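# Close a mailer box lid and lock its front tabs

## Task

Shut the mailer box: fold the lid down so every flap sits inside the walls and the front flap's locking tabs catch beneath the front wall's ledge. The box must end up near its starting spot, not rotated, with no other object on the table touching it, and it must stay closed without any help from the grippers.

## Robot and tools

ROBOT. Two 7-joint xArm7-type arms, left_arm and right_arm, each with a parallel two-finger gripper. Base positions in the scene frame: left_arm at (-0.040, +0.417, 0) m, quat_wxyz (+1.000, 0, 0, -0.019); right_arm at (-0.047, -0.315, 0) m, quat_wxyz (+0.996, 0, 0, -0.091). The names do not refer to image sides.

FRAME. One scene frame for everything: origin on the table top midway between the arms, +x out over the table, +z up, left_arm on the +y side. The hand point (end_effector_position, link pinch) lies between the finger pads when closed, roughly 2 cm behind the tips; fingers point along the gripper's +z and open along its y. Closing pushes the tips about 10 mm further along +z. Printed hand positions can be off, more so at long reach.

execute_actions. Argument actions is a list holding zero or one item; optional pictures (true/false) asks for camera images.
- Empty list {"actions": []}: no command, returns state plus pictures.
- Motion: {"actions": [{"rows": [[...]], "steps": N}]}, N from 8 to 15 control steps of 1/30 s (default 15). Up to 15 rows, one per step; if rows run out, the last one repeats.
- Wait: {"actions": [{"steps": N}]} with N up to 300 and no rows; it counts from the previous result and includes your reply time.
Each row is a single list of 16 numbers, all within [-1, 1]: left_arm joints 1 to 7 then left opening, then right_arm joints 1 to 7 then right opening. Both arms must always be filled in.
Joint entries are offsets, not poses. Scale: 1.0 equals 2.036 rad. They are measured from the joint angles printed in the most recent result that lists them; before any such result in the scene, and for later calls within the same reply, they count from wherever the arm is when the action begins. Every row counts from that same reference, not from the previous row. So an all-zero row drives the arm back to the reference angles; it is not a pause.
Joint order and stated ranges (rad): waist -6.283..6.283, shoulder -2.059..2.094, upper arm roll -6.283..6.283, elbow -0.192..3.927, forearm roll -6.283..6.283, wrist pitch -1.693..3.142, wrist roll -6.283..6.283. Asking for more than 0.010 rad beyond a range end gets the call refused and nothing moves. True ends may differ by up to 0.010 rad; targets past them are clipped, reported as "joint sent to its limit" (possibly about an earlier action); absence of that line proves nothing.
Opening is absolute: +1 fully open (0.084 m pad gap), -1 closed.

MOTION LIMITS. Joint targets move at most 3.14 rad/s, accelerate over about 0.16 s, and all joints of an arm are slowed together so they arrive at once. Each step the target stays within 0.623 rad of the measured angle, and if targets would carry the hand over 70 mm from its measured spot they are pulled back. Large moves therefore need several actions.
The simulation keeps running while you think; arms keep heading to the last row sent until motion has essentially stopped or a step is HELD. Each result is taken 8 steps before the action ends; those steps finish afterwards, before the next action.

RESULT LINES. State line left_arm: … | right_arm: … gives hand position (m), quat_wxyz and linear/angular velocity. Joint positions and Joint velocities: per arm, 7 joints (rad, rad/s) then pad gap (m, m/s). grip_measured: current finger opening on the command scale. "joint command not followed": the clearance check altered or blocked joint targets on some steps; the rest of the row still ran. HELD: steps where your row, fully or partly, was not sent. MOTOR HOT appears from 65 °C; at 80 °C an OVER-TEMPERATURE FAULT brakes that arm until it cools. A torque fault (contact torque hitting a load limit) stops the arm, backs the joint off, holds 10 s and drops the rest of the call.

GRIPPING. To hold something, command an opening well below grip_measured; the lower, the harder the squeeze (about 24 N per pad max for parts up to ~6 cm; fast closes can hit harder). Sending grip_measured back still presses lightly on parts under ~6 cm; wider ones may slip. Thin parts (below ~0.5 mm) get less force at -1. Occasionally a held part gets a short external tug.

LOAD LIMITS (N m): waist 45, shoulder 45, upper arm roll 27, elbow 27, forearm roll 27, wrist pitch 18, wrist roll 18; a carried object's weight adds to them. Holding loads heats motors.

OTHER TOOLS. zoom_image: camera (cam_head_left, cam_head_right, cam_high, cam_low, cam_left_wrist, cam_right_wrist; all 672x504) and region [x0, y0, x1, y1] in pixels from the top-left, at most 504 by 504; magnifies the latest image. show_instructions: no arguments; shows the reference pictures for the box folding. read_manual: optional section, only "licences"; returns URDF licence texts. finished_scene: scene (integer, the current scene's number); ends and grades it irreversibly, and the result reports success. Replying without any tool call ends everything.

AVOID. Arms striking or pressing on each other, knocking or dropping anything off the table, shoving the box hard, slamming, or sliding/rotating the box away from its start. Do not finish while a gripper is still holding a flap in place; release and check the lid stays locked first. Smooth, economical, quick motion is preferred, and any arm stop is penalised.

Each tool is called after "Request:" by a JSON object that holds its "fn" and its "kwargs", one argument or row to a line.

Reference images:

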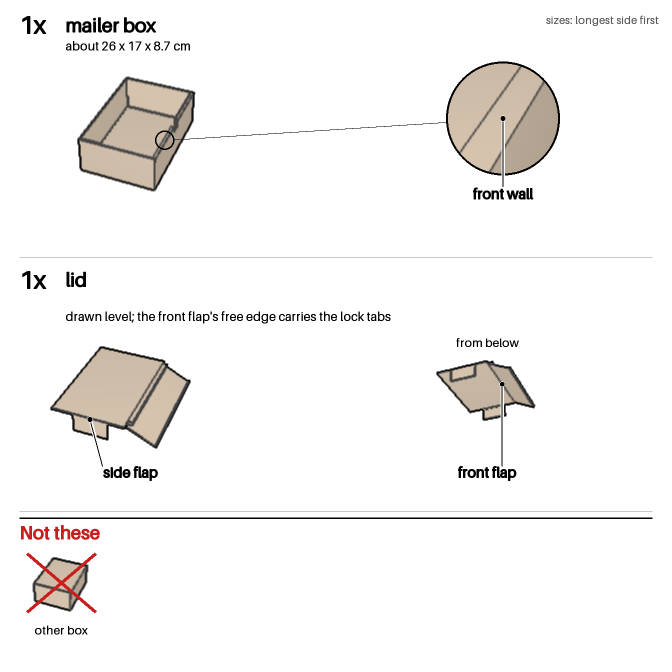

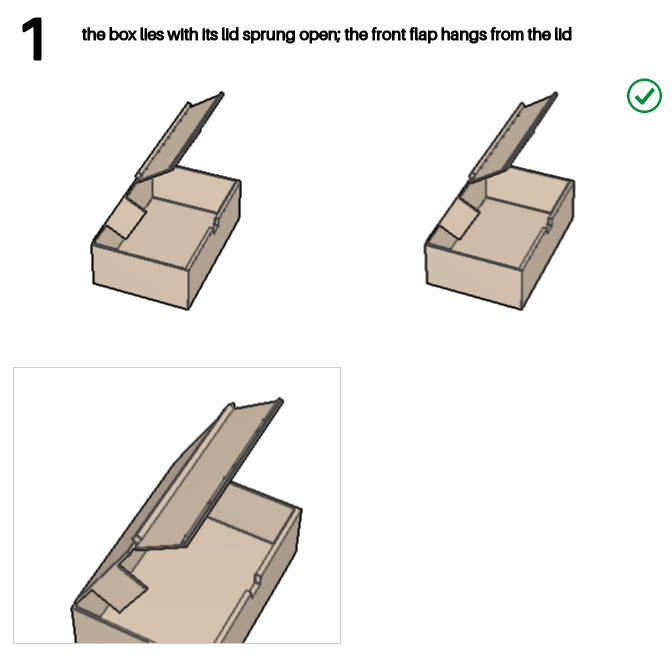

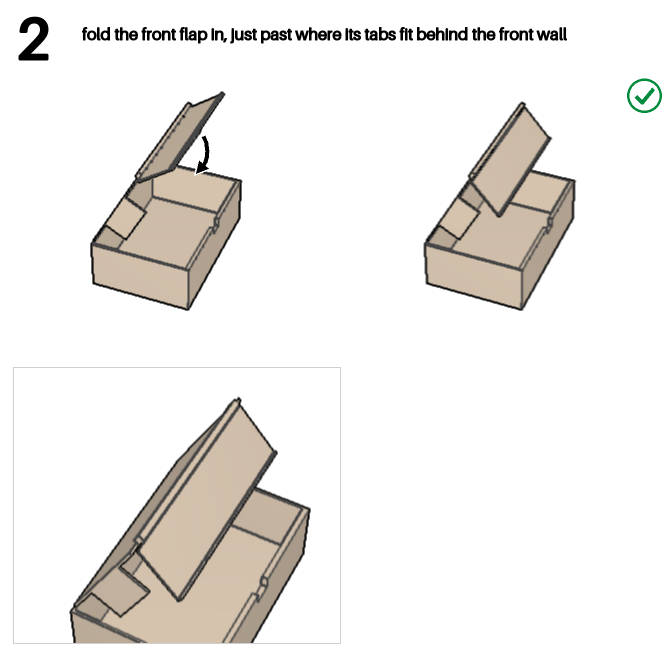

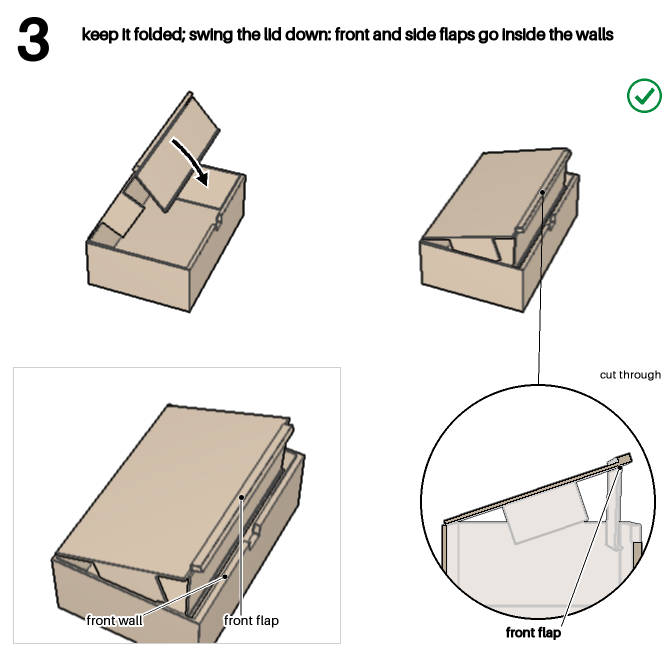

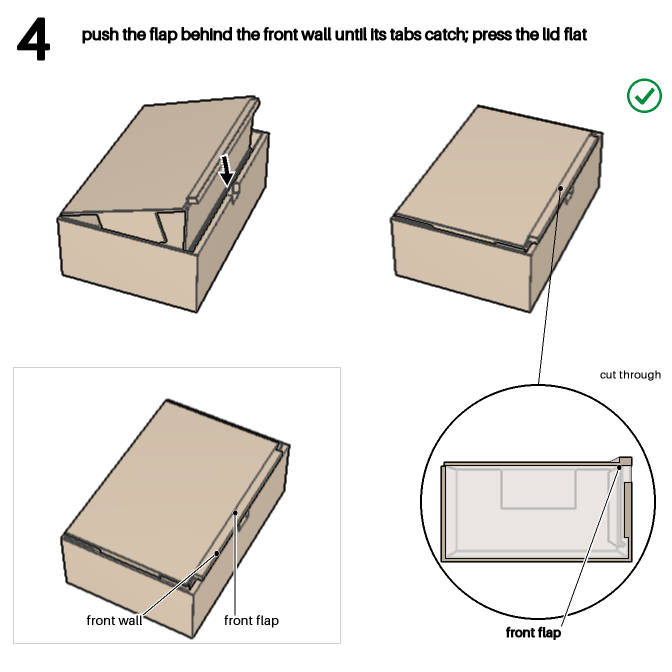

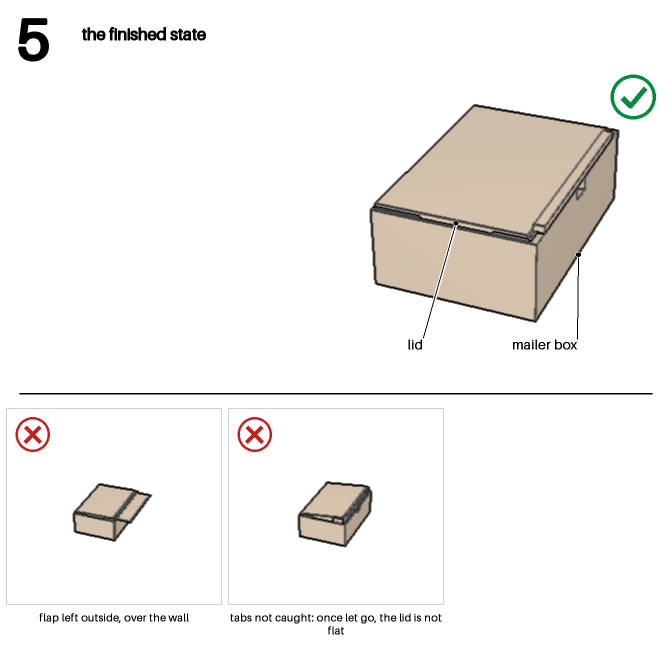

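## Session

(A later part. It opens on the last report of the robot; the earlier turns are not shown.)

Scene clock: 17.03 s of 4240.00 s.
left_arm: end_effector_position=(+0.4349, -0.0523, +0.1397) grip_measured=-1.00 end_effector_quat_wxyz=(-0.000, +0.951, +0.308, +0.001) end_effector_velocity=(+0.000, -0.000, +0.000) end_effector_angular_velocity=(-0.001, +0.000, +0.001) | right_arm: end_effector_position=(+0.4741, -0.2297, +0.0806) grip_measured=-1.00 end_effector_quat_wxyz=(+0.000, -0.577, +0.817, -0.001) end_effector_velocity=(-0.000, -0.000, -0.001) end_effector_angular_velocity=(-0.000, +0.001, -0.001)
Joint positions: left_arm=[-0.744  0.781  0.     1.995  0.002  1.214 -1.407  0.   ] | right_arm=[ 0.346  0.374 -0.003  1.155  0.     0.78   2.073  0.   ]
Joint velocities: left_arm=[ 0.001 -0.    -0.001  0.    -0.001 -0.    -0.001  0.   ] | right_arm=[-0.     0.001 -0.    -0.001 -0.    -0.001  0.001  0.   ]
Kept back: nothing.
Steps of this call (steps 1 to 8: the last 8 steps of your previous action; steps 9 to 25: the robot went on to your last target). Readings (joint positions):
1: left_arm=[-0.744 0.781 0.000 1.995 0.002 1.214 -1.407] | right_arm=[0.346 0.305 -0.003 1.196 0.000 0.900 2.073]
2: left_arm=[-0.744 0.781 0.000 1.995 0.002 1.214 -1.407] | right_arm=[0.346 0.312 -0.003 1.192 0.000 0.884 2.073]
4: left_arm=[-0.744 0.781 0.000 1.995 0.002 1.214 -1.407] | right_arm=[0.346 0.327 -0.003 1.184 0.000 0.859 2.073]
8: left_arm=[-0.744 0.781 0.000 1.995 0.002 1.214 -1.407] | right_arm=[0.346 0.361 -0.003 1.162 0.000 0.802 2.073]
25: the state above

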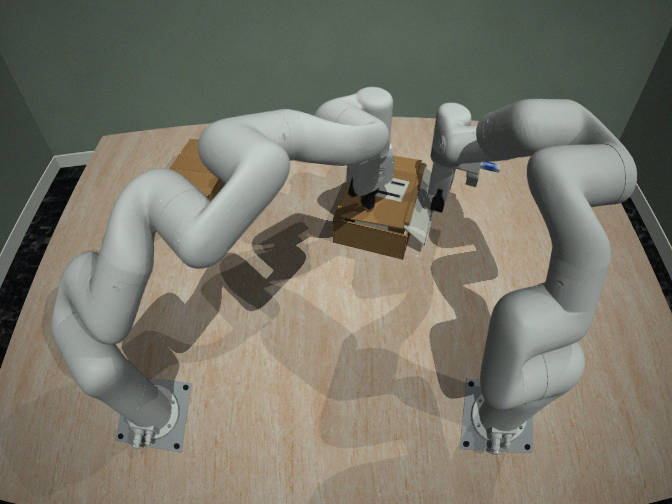

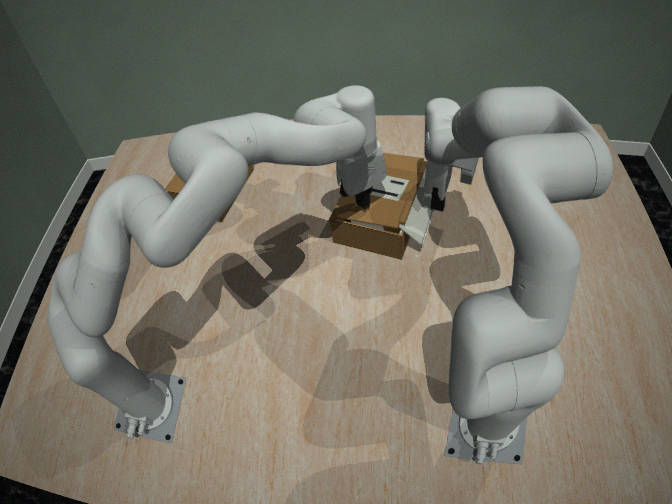

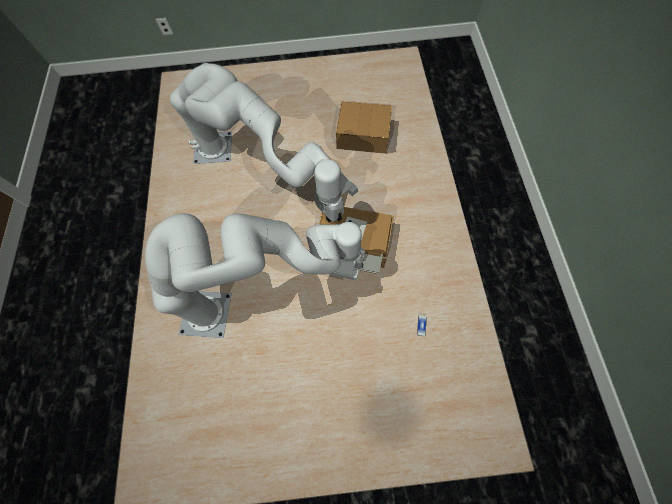

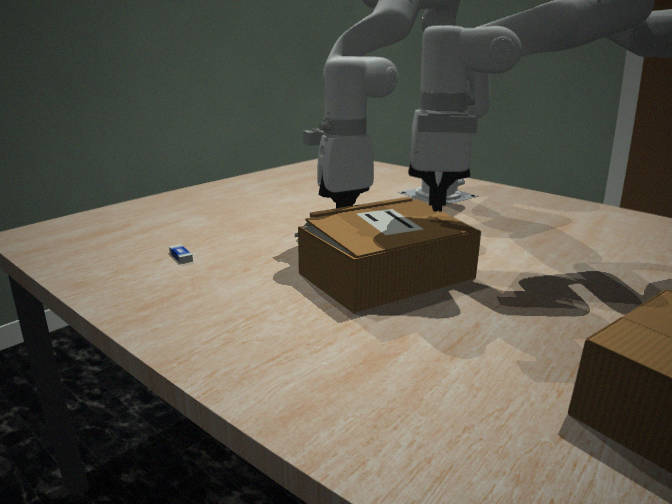

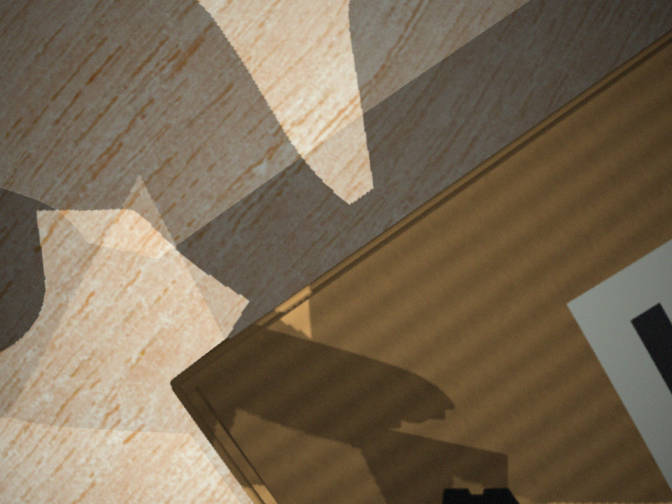

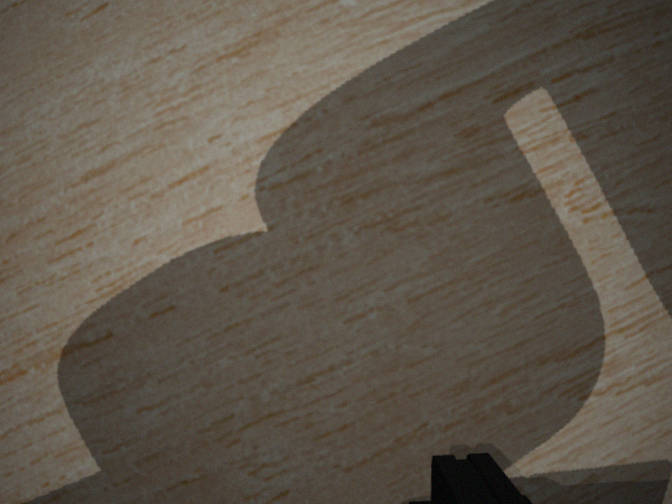

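Request:
{"fn": "execute_actions", "kwargs": {
  "actions": [
    {"rows":[[0.097,0.058,0,0.114,0,0.056,-0.215,-1,0,0,0,0,0,0,0,-1]]}
  ]
}}

Request:
{"fn": "execute_actions", "kwargs": {
  "actions": [
    {"steps":18}
  ]
}}

Request:
{"fn": "execute_actions", "kwargs": {
  "actions": [
    {"rows":[[0,0.035,0,-0.07,0,-0.105,0,-1,0,0,0,0,0,0,0,-1]]}
  ]
}}

Request:
{"fn": "execute_actions", "kwargs": {
  "actions": [
    {"steps":18}
  ]
}}

Request:
{"fn": "execute_actions", "kwargs": {
  "actions": [
    {"rows":[[-0.02,0.011,0,0.019,0,0.008,-0.02,-1,0,0,0,0,0,0,0,-1]]}
  ]
}}

Request:
{"fn": "execute_actions", "kwargs": {
  "actions": [
    {"steps":20}
  ],
  "pictures": true
}}

Request:
{"fn": "zoom_image", "kwargs": {
  "camera": "cam_head_right",
  "region": [300,120,500,280]
}}

Scene clock: 18.53 s of 4240.00 s.
left_arm: end_effector_position=(+0.4820, -0.0164, +0.1446) grip_measured=-1.00 end_effector_quat_wxyz=(+0.000, +0.899, +0.438, +0.001) end_effector_velocity=(+0.368, +0.348, +0.024) end_effector_angular_velocity=(+0.070, -0.055, +1.925) | right_arm: end_effector_position=(+0.4739, -0.2298, +0.0804) grip_measured=-1.00 end_effector_quat_wxyz=(+0.000, -0.577, +0.817, -0.001) end_effector_velocity=(-0.000, +0.001, +0.001) end_effector_angular_velocity=(+0.000, -0.000, +0.003)
Joint positions: left_arm=[-0.657  0.834  0.     2.099  0.002  1.264 -1.601  0.   ] | right_arm=[ 0.346  0.374 -0.003  1.154  0.     0.78   2.073  0.   ]
Joint velocities: left_arm=[ 0.648  0.334  0.112  0.642  0.007  0.313 -1.203  0.   ] | right_arm=[ 0.003 -0.001 -0.     0.001  0.     0.001 -0.001  0.   ]
Steps of this call (steps 1 to 15: the robot went on to your last target; steps 16 to 38: nothing new was sent; steps 39 to 45: the first 7 steps of this action). Readings (joint positions):
39: left_arm=[-0.743 0.781 0.000 1.996 0.002 1.214 -1.408] | right_arm=[0.346 0.374 -0.003 1.154 0.000 0.780 2.073]
40: left_arm=[-0.741 0.783 -0.001 1.999 0.002 1.216 -1.416] | right_arm=[0.346 0.374 -0.003 1.154 0.000 0.780 2.073]
42: left_arm=[-0.720 0.798 -0.006 2.029 0.001 1.231 -1.474] | right_arm=[0.346 0.374 -0.003 1.154 0.000 0.780 2.073]
45: the state above

Scene clock: 19.13 s of 4240.00 s.
left_arm: end_effector_position=(+0.5352, +0.0374, +0.1498) grip_measured=-1.00 end_effector_quat_wxyz=(-0.000, +0.808, +0.589, +0.001) end_effector_velocity=(+0.006, +0.008, -0.001) end_effector_angular_velocity=(+0.003, -0.001, +0.018) | right_arm: end_effector_position=(+0.4740, -0.2298, +0.0805) grip_measured=-1.00 end_effector_quat_wxyz=(+0.000, -0.577, +0.817, -0.001) end_effector_velocity=(+0.001, +0.001, +0.000) end_effector_angular_velocity=(+0.000, -0.003, +0.001)
Joint positions: left_arm=[-0.547  0.899 -0.     2.227  0.002  1.328 -1.844  0.   ] | right_arm=[ 0.346  0.374 -0.003  1.155  0.     0.78   2.073  0.   ]
Joint velocities: left_arm=[ 0.01   0.002  0.007  0.002 -0.002  0.001 -0.003  0.   ] | right_arm=[ 0.001  0.    -0.     0.001 -0.    -0.002 -0.     0.   ]
Kept back: nothing.
Steps of this call (steps 1 to 8: the last 8 steps of your previous action; steps 9 to 18: the robot went on to your last target). Readings (joint positions):
1: left_arm=[-0.636 0.845 0.003 2.120 0.002 1.275 -1.641] | right_arm=[0.346 0.374 -0.003 1.154 0.000 0.780 2.073]
2: left_arm=[-0.617 0.855 0.004 2.141 0.002 1.285 -1.681] | right_arm=[0.346 0.374 -0.003 1.154 0.000 0.780 2.073]
4: left_arm=[-0.583 0.876 0.003 2.181 0.002 1.305 -1.756] | right_arm=[0.346 0.374 -0.003 1.154 0.000 0.780 2.073]
8: left_arm=[-0.549 0.896 0.004 2.220 0.002 1.324 -1.830] | right_arm=[0.346 0.374 -0.003 1.155 0.000 0.780 2.073]
18: the state above

Scene clock: 19.37 s of 4240.00 s.
left_arm: end_effector_position=(+0.5357, +0.0369, +0.0825) grip_measured=-1.00 end_effector_quat_wxyz=(-0.002, +0.808, +0.589, +0.000) end_effector_velocity=(-0.077, +0.048, -0.479) end_effector_angular_velocity=(+0.170, +0.265, -0.003) | right_arm: end_effector_position=(+0.4740, -0.2298, +0.0805) grip_measured=-1.00 end_effector_quat_wxyz=(+0.000, -0.577, +0.817, -0.001) end_effector_velocity=(-0.000, +0.001, -0.001) end_effector_angular_velocity=(-0.000, +0.001, +0.002)
Joint positions: left_arm=[-0.547  0.95  -0.     2.125  0.002  1.179 -1.844  0.   ] | right_arm=[ 0.346  0.374 -0.003  1.155  0.     0.78   2.073  0.   ]
Joint velocities: left_arm=[-0.002  0.393 -0.001 -0.62  -0.003 -0.698  0.001  0.   ] | right_arm=[ 0.001  0.002 -0.    -0.001 -0.    -0.002 -0.     0.   ]
Steps of this call (steps 1 to 7: the first 7 steps of this action). Readings (joint positions):
1: left_arm=[-0.547 0.899 0.000 2.227 0.002 1.327 -1.844] | right_arm=[0.346 0.374 -0.003 1.155 0.000 0.780 2.073]
2: left_arm=[-0.547 0.900 0.000 2.223 0.002 1.319 -1.845] | right_arm=[0.346 0.374 -0.003 1.155 0.000 0.780 2.073]
4: left_arm=[-0.547 0.910 0.000 2.195 0.002 1.267 -1.844] | right_arm=[0.346 0.374 -0.003 1.155 0.000 0.780 2.073]
7: the state above

Scene clock: 19.97 s of 4240.00 s.
left_arm: end_effector_position=(+0.5352, +0.0374, +0.0567) grip_measured=-1.00 end_effector_quat_wxyz=(+0.000, +0.808, +0.589, +0.001) end_effector_velocity=(+0.002, -0.001, +0.003) end_effector_angular_velocity=(-0.006, -0.007, +0.002) | right_arm: end_effector_position=(+0.4740, -0.2298, +0.0805) grip_measured=-1.00 end_effector_quat_wxyz=(+0.000, -0.577, +0.817, -0.001) end_effector_velocity=(-0.001, +0.000, -0.000) end_effector_angular_velocity=(-0.001, +0.002, +0.002)
Joint positions: left_arm=[-0.547  0.97  -0.     2.085  0.002  1.114 -1.844  0.   ] | right_arm=[ 0.346  0.374 -0.003  1.155  0.     0.78   2.073  0.   ]
Joint velocities: left_arm=[ 0.001 -0.002 -0.     0.003 -0.001 -0.003 -0.     0.   ] | right_arm=[ 0.001 -0.     0.    -0.    -0.001  0.002 -0.     0.   ]
Kept back: nothing.
Steps of this call (steps 1 to 8: the last 8 steps of your previous action; steps 9 to 18: the robot went on to your last target). Readings (joint positions):
1: left_arm=[-0.547 0.962 -0.000 2.107 0.002 1.159 -1.844] | right_arm=[0.346 0.374 -0.003 1.155 0.000 0.780 2.073]
2: left_arm=[-0.547 0.970 -0.000 2.095 0.002 1.144 -1.844] | right_arm=[0.346 0.374 -0.003 1.155 0.000 0.780 2.073]
4: left_arm=[-0.547 0.975 -0.000 2.085 0.002 1.127 -1.844] | right_arm=[0.346 0.374 -0.003 1.155 0.000 0.780 2.073]
8: left_arm=[-0.547 0.967 -0.000 2.089 0.002 1.115 -1.844] | right_arm=[0.346 0.374 -0.003 1.155 0.000 0.780 2.073]
18: the state above

Scene clock: 20.20 s of 4240.00 s.
left_arm: end_effector_position=(+0.5213, +0.0113, +0.0560) grip_measured=-1.00 end_effector_quat_wxyz=(+0.000, +0.810, +0.587, -0.001) end_effector_velocity=(-0.045, -0.067, -0.006) end_effector_angular_velocity=(-0.011, +0.024, -0.041) | right_arm: end_effector_position=(+0.4740, -0.2298, +0.0805) grip_measured=-1.00 end_effector_quat_wxyz=(+0.000, -0.577, +0.817, -0.001) end_effector_velocity=(-0.000, +0.001, -0.000) end_effector_angular_velocity=(-0.000, -0.001, +0.002)
Joint positions: left_arm=[-0.587  0.99  -0.004  2.119  0.002  1.128 -1.88   0.   ] | right_arm=[ 0.346  0.374 -0.003  1.155  0.     0.78   2.073  0.   ]
Joint velocities: left_arm=[-0.096  0.04  -0.025  0.057 -0.002  0.029 -0.068  0.   ] | right_arm=[ 0.002  0.001 -0.    -0.    -0.    -0.002 -0.001  0.   ]
Steps of this call (steps 1 to 7: the first 7 steps of this action). Readings (joint positions):
1: left_arm=[-0.547 0.970 0.000 2.085 0.002 1.114 -1.845] | right_arm=[0.346 0.374 -0.003 1.155 0.000 0.780 2.073]
2: left_arm=[-0.551 0.973 0.002 2.090 0.002 1.117 -1.851] | right_arm=[0.346 0.374 -0.003 1.155 0.000 0.780 2.073]
4: left_arm=[-0.567 0.982 0.003 2.107 0.002 1.123 -1.867] | right_arm=[0.346 0.374 -0.003 1.155 0.000 0.780 2.073]
7: the state above

Scene clock: 20.87 s of 4240.00 s.
left_arm: end_effector_position=(+0.5225, +0.0121, +0.0562) grip_measured=-1.00 end_effector_quat_wxyz=(+0.000, +0.808, +0.589, +0.001) end_effector_velocity=(+0.000, -0.000, +0.000) end_effector_angular_velocity=(-0.001, -0.001, -0.001) | right_arm: end_effector_position=(+0.4740, -0.2298, +0.0805) grip_measured=-1.00 end_effector_quat_wxyz=(+0.000, -0.577, +0.817, -0.001) end_effector_velocity=(-0.001, +0.000, -0.002) end_effector_angular_velocity=(-0.000, +0.003, -0.000)
Joint positions: left_arm=[-0.588  0.992 -0.     2.123  0.002  1.13  -1.885  0.   ] | right_arm=[ 0.346  0.374 -0.003  1.155  0.     0.78   2.073  0.   ]
Joint velocities: left_arm=[ 0.001  0.    -0.001  0.001  0.     0.     0.001  0.   ] | right_arm=[ 0.     0.004  0.    -0.001  0.    -0.001  0.     0.   ]
Kept back: nothing.
Steps of this call (steps 1 to 8: the last 8 steps of your previous action; steps 9 to 15: the robot went on to your last target; steps 16 to 20: nothing new was sent). Readings (joint positions):
1: left_arm=[-0.589 0.991 -0.004 2.120 0.002 1.129 -1.882] | right_arm=[0.346 0.374 -0.003 1.155 0.000 0.780 2.073]
2: left_arm=[-0.589 0.992 -0.003 2.121 0.002 1.130 -1.883] | right_arm=[0.346 0.374 -0.003 1.155 0.000 0.780 2.073]
4: left_arm=[-0.588 0.992 -0.000 2.123 0.002 1.130 -1.884] | right_arm=[0.346 0.374 -0.003 1.155 0.000 0.780 2.073]
8: left_arm=[-0.587 0.992 0.001 2.123 0.002 1.130 -1.885] | right_arm=[0.346 0.374 -0.003 1.155 0.000 0.780 2.073]
20: the state above
All arms were judged still, so your last target was given up. Only a new action makes them travel on or press farther. Fingers that are still opening or closing keep moving.

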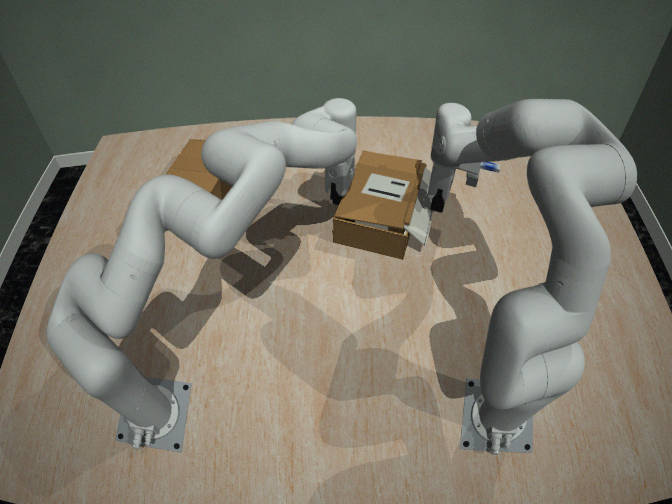

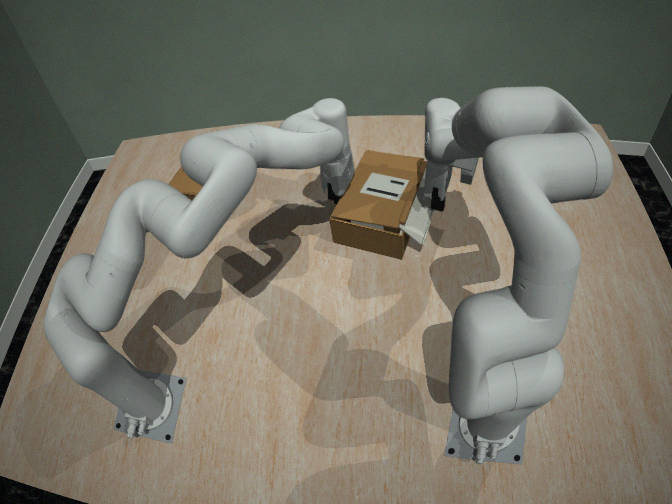

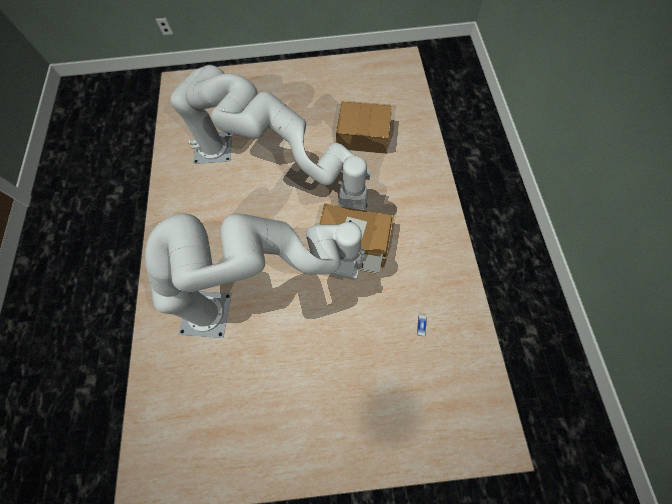

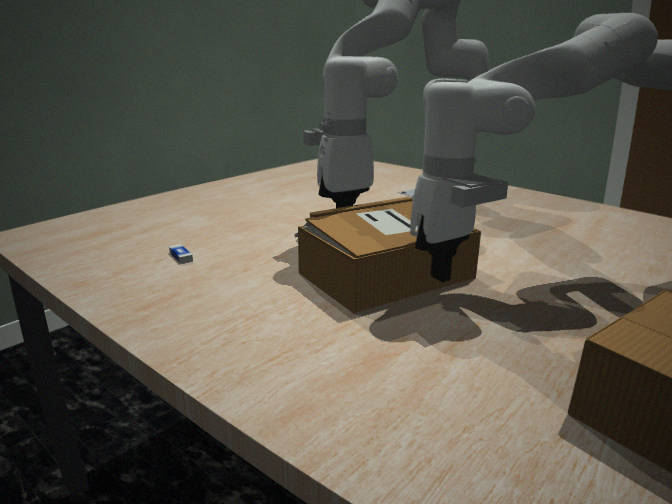

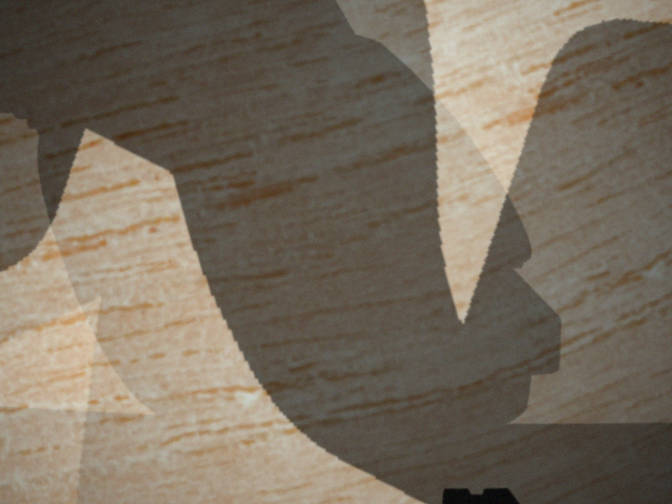

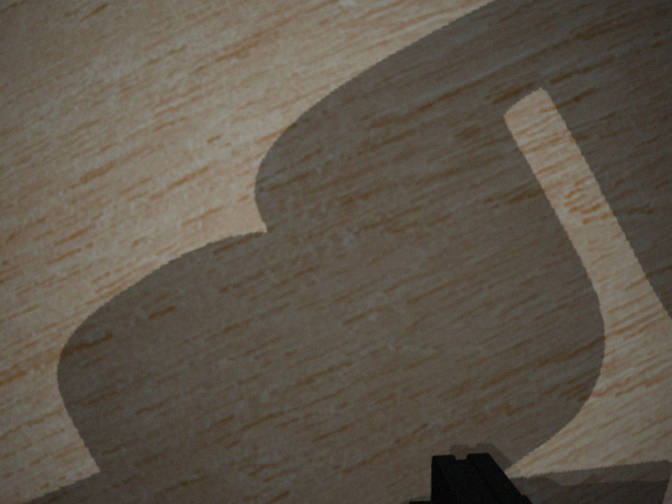

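Region (300, 120, 500, 280) of cam_head_right's 672x504 image, scaled by 2.520, with more detail than that image has; it fills the top 403 rows of this view, and the rest is white.

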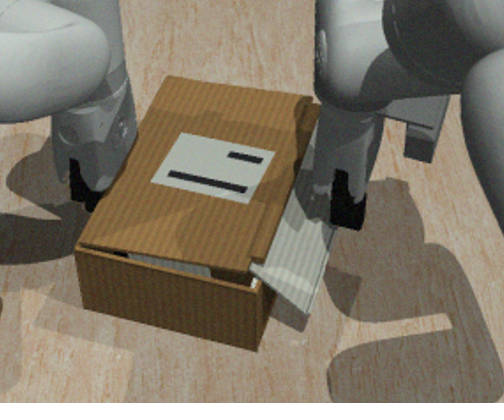

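Request:
{"fn": "execute_actions", "kwargs": {
  "actions": [
    {"rows":[[-0.005,0.003,0,0.005,0,0.002,-0.005,-1,0.004,-0.004,0,0.003,0,0.006,0.004,-1],[-0.005,0.003,0,0.005,0,0.002,-0.005,-1,0.004,-0.004,0,0.003,0,0.006,0.004,-1],[-0.005,0.003,0,0.005,0,0.002,-0.005,-1,0.004,-0.004,0,0.003,0,0.006,0.004,-1],[-0.005,0.003,0,0.005,0,0.002,-0.005,-1,0.004,-0.004,0,0.003,0,0.006,0.004,-1],[-0.01,0.006,0,0.01,0,0.004,-0.01,-1,0.008,-0.008,0,0.005,0,0.013,0.008,-1],[-0.01,0.006,0,0.01,0,0.004,-0.01,-1,0.008,-0.008,0,0.005,0,0.013,0.008,-1],[-0.01,0.006,0,0.01,0,0.004,-0.01,-1,0.008,-0.008,0,0.005,0,0.013,0.008,-1],[-0.01,0.006,0,0.01,0,0.004,-0.01,-1,0.008,-0.008,0,0.005,0,0.013,0.008,-1],[-0.015,0.009,0,0.015,0,0.006,-0.015,-1,0.012,-0.012,0,0.007,0,0.019,0.012,-1]]}
  ]
}}

Request:
{"fn": "execute_actions", "kwargs": {
  "actions": [
    {"steps":25}
  ],
  "pictures": true
}}

Request:
{"fn": "zoom_image", "kwargs": {
  "camera": "cam_head_right",
  "region": [300,120,500,280]
}}

Scene clock: 21.87 s of 4240.00 s.
left_arm: end_effector_position=(+0.5188, +0.0047, +0.0560) grip_measured=-1.00 end_effector_quat_wxyz=(+0.000, +0.808, +0.589, +0.001) end_effector_velocity=(-0.026, -0.050, -0.001) end_effector_angular_velocity=(-0.004, -0.002, -0.004) | right_arm: end_effector_position=(+0.4730, -0.2246, +0.0863) grip_measured=-1.00 end_effector_quat_wxyz=(-0.001, -0.577, +0.817, -0.000) end_effector_velocity=(-0.002, +0.038, +0.045) end_effector_angular_velocity=(+0.004, -0.008, +0.010)
Joint positions: left_arm=[-0.6    1.     0.001  2.137  0.002  1.136 -1.898  0.   ] | right_arm=[ 0.356  0.364 -0.003  1.16   0.     0.797  2.083  0.   ]
Joint velocities: left_arm=[-0.079  0.047 -0.001  0.08  -0.001  0.029 -0.075  0.   ] | right_arm=[ 0.068 -0.07   0.004  0.042  0.001  0.103  0.06   0.   ]
Steps of this call (steps 1 to 23: nothing new was sent; steps 24 to 30: the first 7 steps of this action). Readings (joint positions):
24: left_arm=[-0.588 0.992 0.000 2.124 0.002 1.131 -1.885] | right_arm=[0.346 0.374 -0.003 1.155 0.000 0.780 2.073]
25: left_arm=[-0.589 0.993 0.001 2.125 0.002 1.131 -1.887] | right_arm=[0.347 0.373 -0.004 1.155 0.000 0.782 2.074]
27: left_arm=[-0.593 0.996 0.001 2.130 0.002 1.133 -1.891] | right_arm=[0.351 0.370 -0.004 1.157 0.000 0.788 2.078]
30: the state above

Scene clock: 22.70 s of 4240.00 s.
left_arm: end_effector_position=(+0.5133, -0.0054, +0.0556) grip_measured=-1.00 end_effector_quat_wxyz=(-0.000, +0.808, +0.590, +0.002) end_effector_velocity=(-0.002, -0.002, -0.000) end_effector_angular_velocity=(-0.001, +0.002, -0.002) | right_arm: end_effector_position=(+0.4726, -0.2181, +0.0957) grip_measured=-1.00 end_effector_quat_wxyz=(-0.000, -0.576, +0.817, -0.001) end_effector_velocity=(-0.000, -0.000, +0.000) end_effector_angular_velocity=(+0.001, +0.000, -0.000)
Joint positions: left_arm=[-0.617  1.01   0.001  2.154  0.002  1.143 -1.916  0.   ] | right_arm=[ 0.37   0.349 -0.004  1.169 -0.     0.819  2.097  0.   ]
Joint velocities: left_arm=[-0.002  0.    -0.002 -0.    -0.    -0.    -0.001  0.   ] | right_arm=[-0.001 -0.001  0.001 -0.     0.     0.001 -0.     0.   ]
Kept back: nothing.
Steps of this call (steps 1 to 8: the last 8 steps of your previous action; steps 9 to 25: the robot went on to your last target). Readings (joint positions):
1: left_arm=[-0.603 1.001 0.001 2.139 0.002 1.137 -1.900] | right_arm=[0.358 0.362 -0.003 1.162 0.000 0.800 2.085]
2: left_arm=[-0.605 1.003 0.000 2.141 0.002 1.137 -1.902] | right_arm=[0.360 0.360 -0.003 1.163 0.000 0.802 2.087]
4: left_arm=[-0.610 1.006 0.001 2.147 0.002 1.140 -1.908] | right_arm=[0.364 0.356 -0.004 1.165 -0.000 0.810 2.091]
8: left_arm=[-0.616 1.009 0.002 2.153 0.003 1.143 -1.914] | right_arm=[0.368 0.350 -0.005 1.168 -0.000 0.817 2.096]
25: the state above

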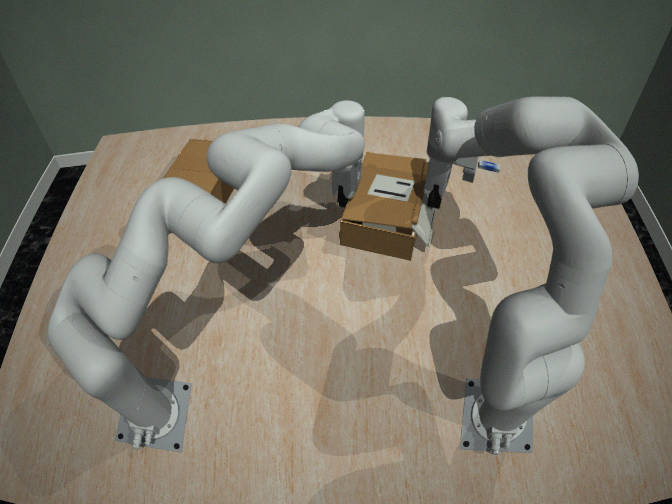

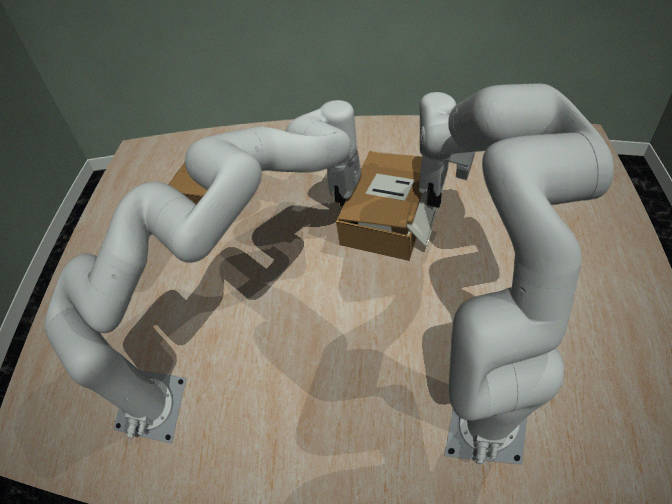

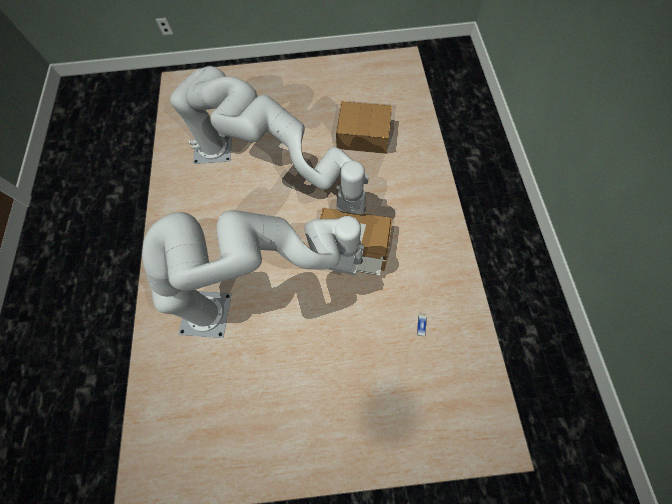

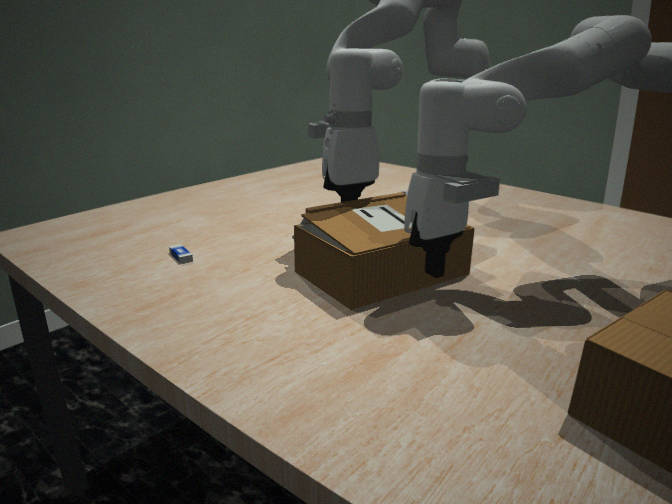

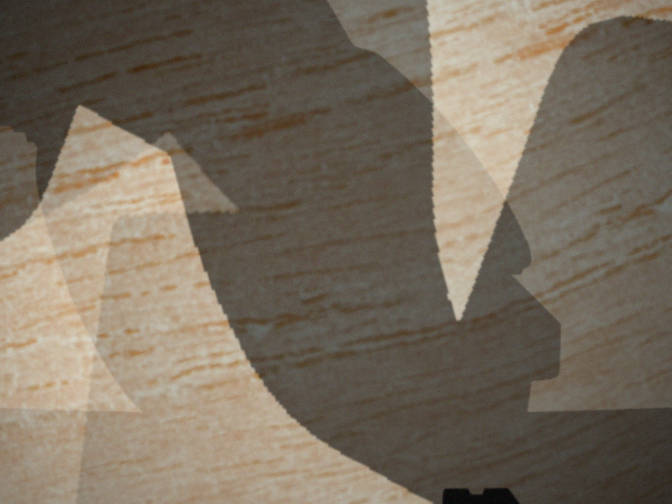

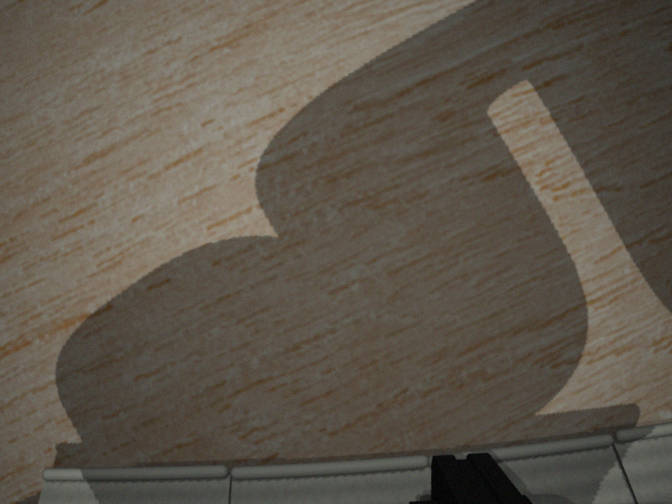

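Region (300, 120, 500, 280) of cam_head_right's 672x504 image, scaled by 2.520, with more detail than that image has; it fills the top 403 rows of this view, and the rest is white.

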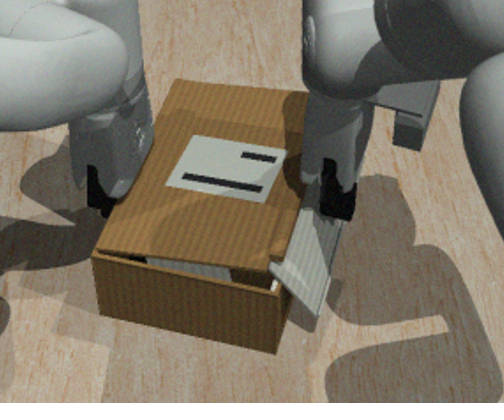

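Request:
{"fn": "execute_actions", "kwargs": {
  "actions": [
    {"rows":[[0,0,0,0,0,0,0,-1,-0.002,0.008,0,-0.005,0,-0.013,0,-1],[0,0,0,0,0,0,0,-1,-0.002,0.008,0,-0.005,0,-0.013,0,-1],[0,0,0,0,0,0,0,-1,-0.002,0.008,0,-0.005,0,-0.013,0,-1],[0,0,0,0,0,0,0,-1,-0.002,0.008,0,-0.005,0,-0.013,0,-1],[0,0,0,0,0,0,0,-1,-0.002,0.008,0,-0.005,0,-0.013,0,-1],[0,0,0,0,0,0,0,-1,-0.003,0.016,0,-0.01,0,-0.026,0,-1]]}
  ]
}}

Request:
{"fn": "execute_actions", "kwargs": {
  "actions": [
    {"steps":25}
  ],
  "pictures": true
}}

Request:
{"fn": "zoom_image", "kwargs": {
  "camera": "cam_head_right",
  "region": [300,120,500,280]
}}

Scene clock: 23.40 s of 4240.00 s.
left_arm: end_effector_position=(+0.5128, -0.0061, +0.0555) grip_measured=-1.00 end_effector_quat_wxyz=(+0.000, +0.808, +0.589, +0.001) end_effector_velocity=(+0.000, +0.001, +0.000) end_effector_angular_velocity=(+0.002, -0.000, +0.001) | right_arm: end_effector_position=(+0.4763, -0.2191, +0.0908) grip_measured=-1.00 end_effector_quat_wxyz=(+0.006, -0.575, +0.818, -0.003) end_effector_velocity=(+0.013, -0.017, -0.058) end_effector_angular_velocity=(-0.000, -0.050, -0.028)
Joint positions: left_arm=[-0.618  1.01   0.001  2.154  0.002  1.143 -1.916  0.   ] | right_arm=[ 0.366  0.36  -0.004  1.165  0.     0.791  2.097  0.   ]
Joint velocities: left_arm=[-0.    -0.     0.001 -0.     0.001  0.001 -0.001  0.   ] | right_arm=[-0.021  0.1   -0.012 -0.055 -0.006 -0.204 -0.     0.   ]
Steps of this call (steps 1 to 14: the robot went on to your last target; steps 15 to 21: the first 7 steps of this action). Readings (joint positions):
15: left_arm=[-0.618 1.010 0.001 2.154 0.002 1.143 -1.916] | right_arm=[0.370 0.349 -0.004 1.169 -0.000 0.818 2.097]
16: left_arm=[-0.617 1.010 0.001 2.154 0.002 1.143 -1.916] | right_arm=[0.370 0.351 -0.004 1.168 0.000 0.814 2.097]
18: left_arm=[-0.618 1.010 0.001 2.154 0.002 1.143 -1.916] | right_arm=[0.368 0.355 -0.003 1.166 0.000 0.804 2.097]
21: the state above

Scene clock: 24.23 s of 4240.00 s.
left_arm: end_effector_position=(+0.5130, -0.0058, +0.0556) grip_measured=-1.00 end_effector_quat_wxyz=(+0.000, +0.808, +0.589, +0.001) end_effector_velocity=(+0.000, -0.000, +0.000) end_effector_angular_velocity=(-0.000, -0.001, +0.001) | right_arm: end_effector_position=(+0.4755, -0.2242, +0.0797) grip_measured=-1.00 end_effector_quat_wxyz=(+0.004, -0.572, +0.821, -0.004) end_effector_velocity=(-0.000, +0.001, -0.001) end_effector_angular_velocity=(-0.001, +0.002, +0.001)
Joint positions: left_arm=[-0.617  1.01   0.001  2.154  0.002  1.143 -1.916  0.   ] | right_arm=[ 0.363  0.376 -0.01   1.153 -0.     0.766  2.097  0.   ]
Joint velocities: left_arm=[-0.     0.    -0.     0.001  0.001 -0.    -0.002  0.   ] | right_arm=[ 0.003  0.002 -0.001  0.001  0.     0.002  0.001  0.   ]
Kept back: nothing.
Steps of this call (steps 1 to 8: the last 8 steps of your previous action; steps 9 to 25: the robot went on to your last target). Readings (joint positions):
1: left_arm=[-0.618 1.010 0.001 2.154 0.002 1.143 -1.916] | right_arm=[0.365 0.363 -0.005 1.162 -0.000 0.784 2.097]
2: left_arm=[-0.618 1.010 0.001 2.154 0.002 1.143 -1.916] | right_arm=[0.364 0.367 -0.006 1.160 -0.000 0.778 2.097]
4: left_arm=[-0.618 1.010 0.001 2.154 0.002 1.143 -1.916] | right_arm=[0.362 0.373 -0.008 1.156 -0.001 0.770 2.097]
8: left_arm=[-0.618 1.010 0.001 2.154 0.002 1.143 -1.916] | right_arm=[0.362 0.377 -0.008 1.154 -0.001 0.765 2.097]
25: the state above

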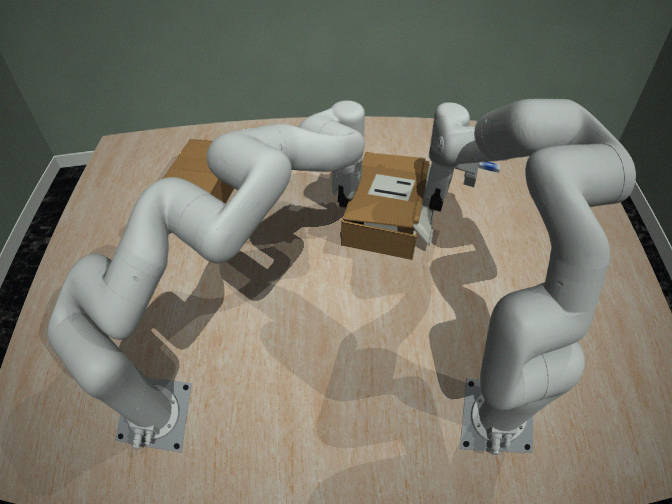

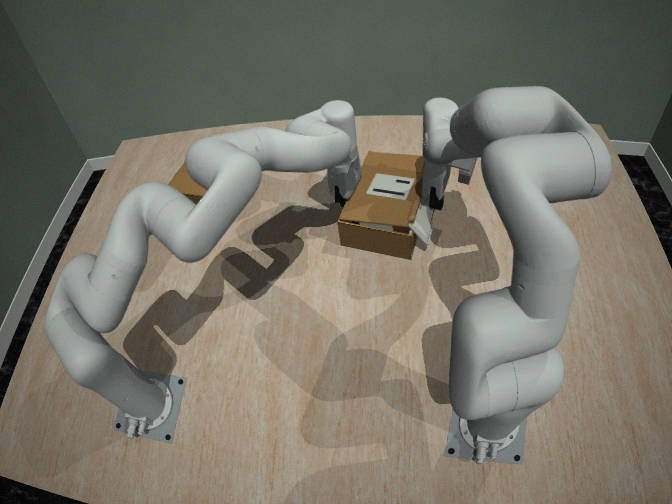

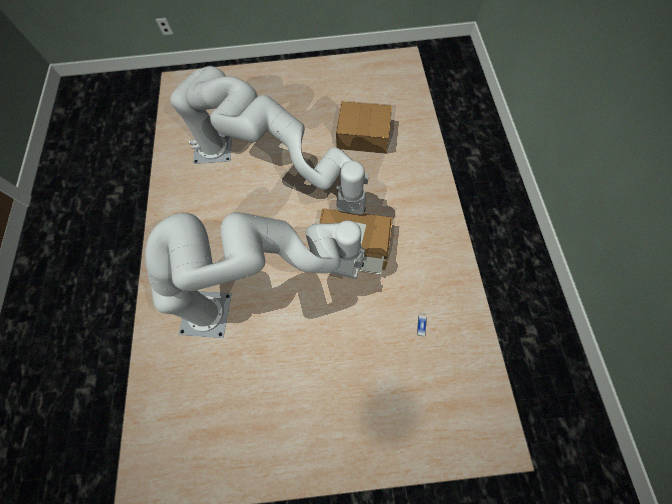

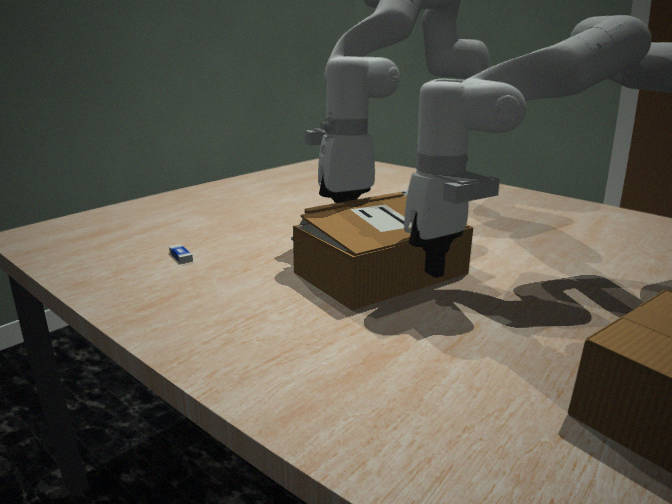

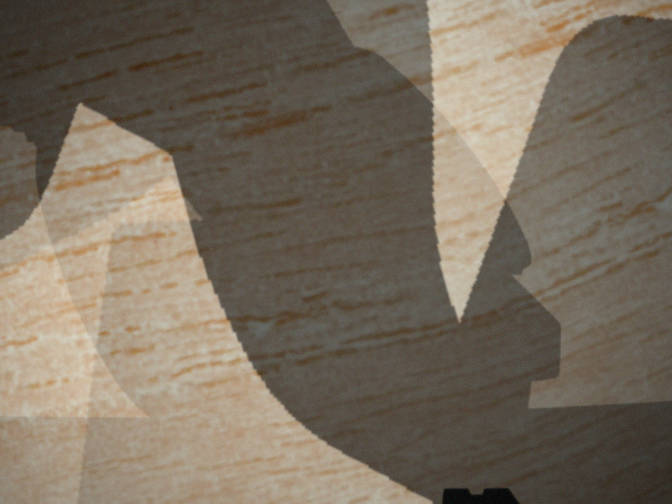

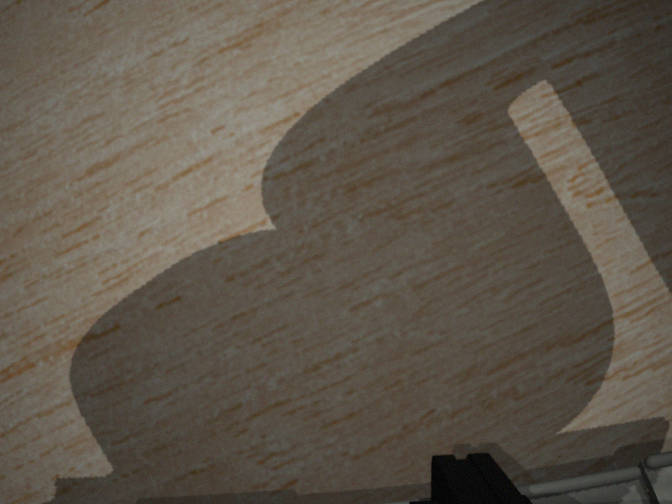

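Region (300, 120, 500, 280) of cam_head_right's 672x504 image, scaled by 2.520, with more detail than that image has; it fills the top 403 rows of this view, and the rest is white.

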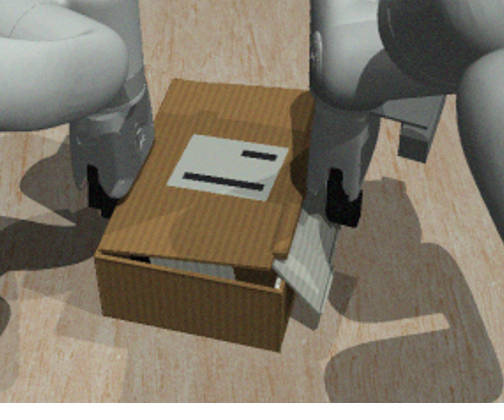

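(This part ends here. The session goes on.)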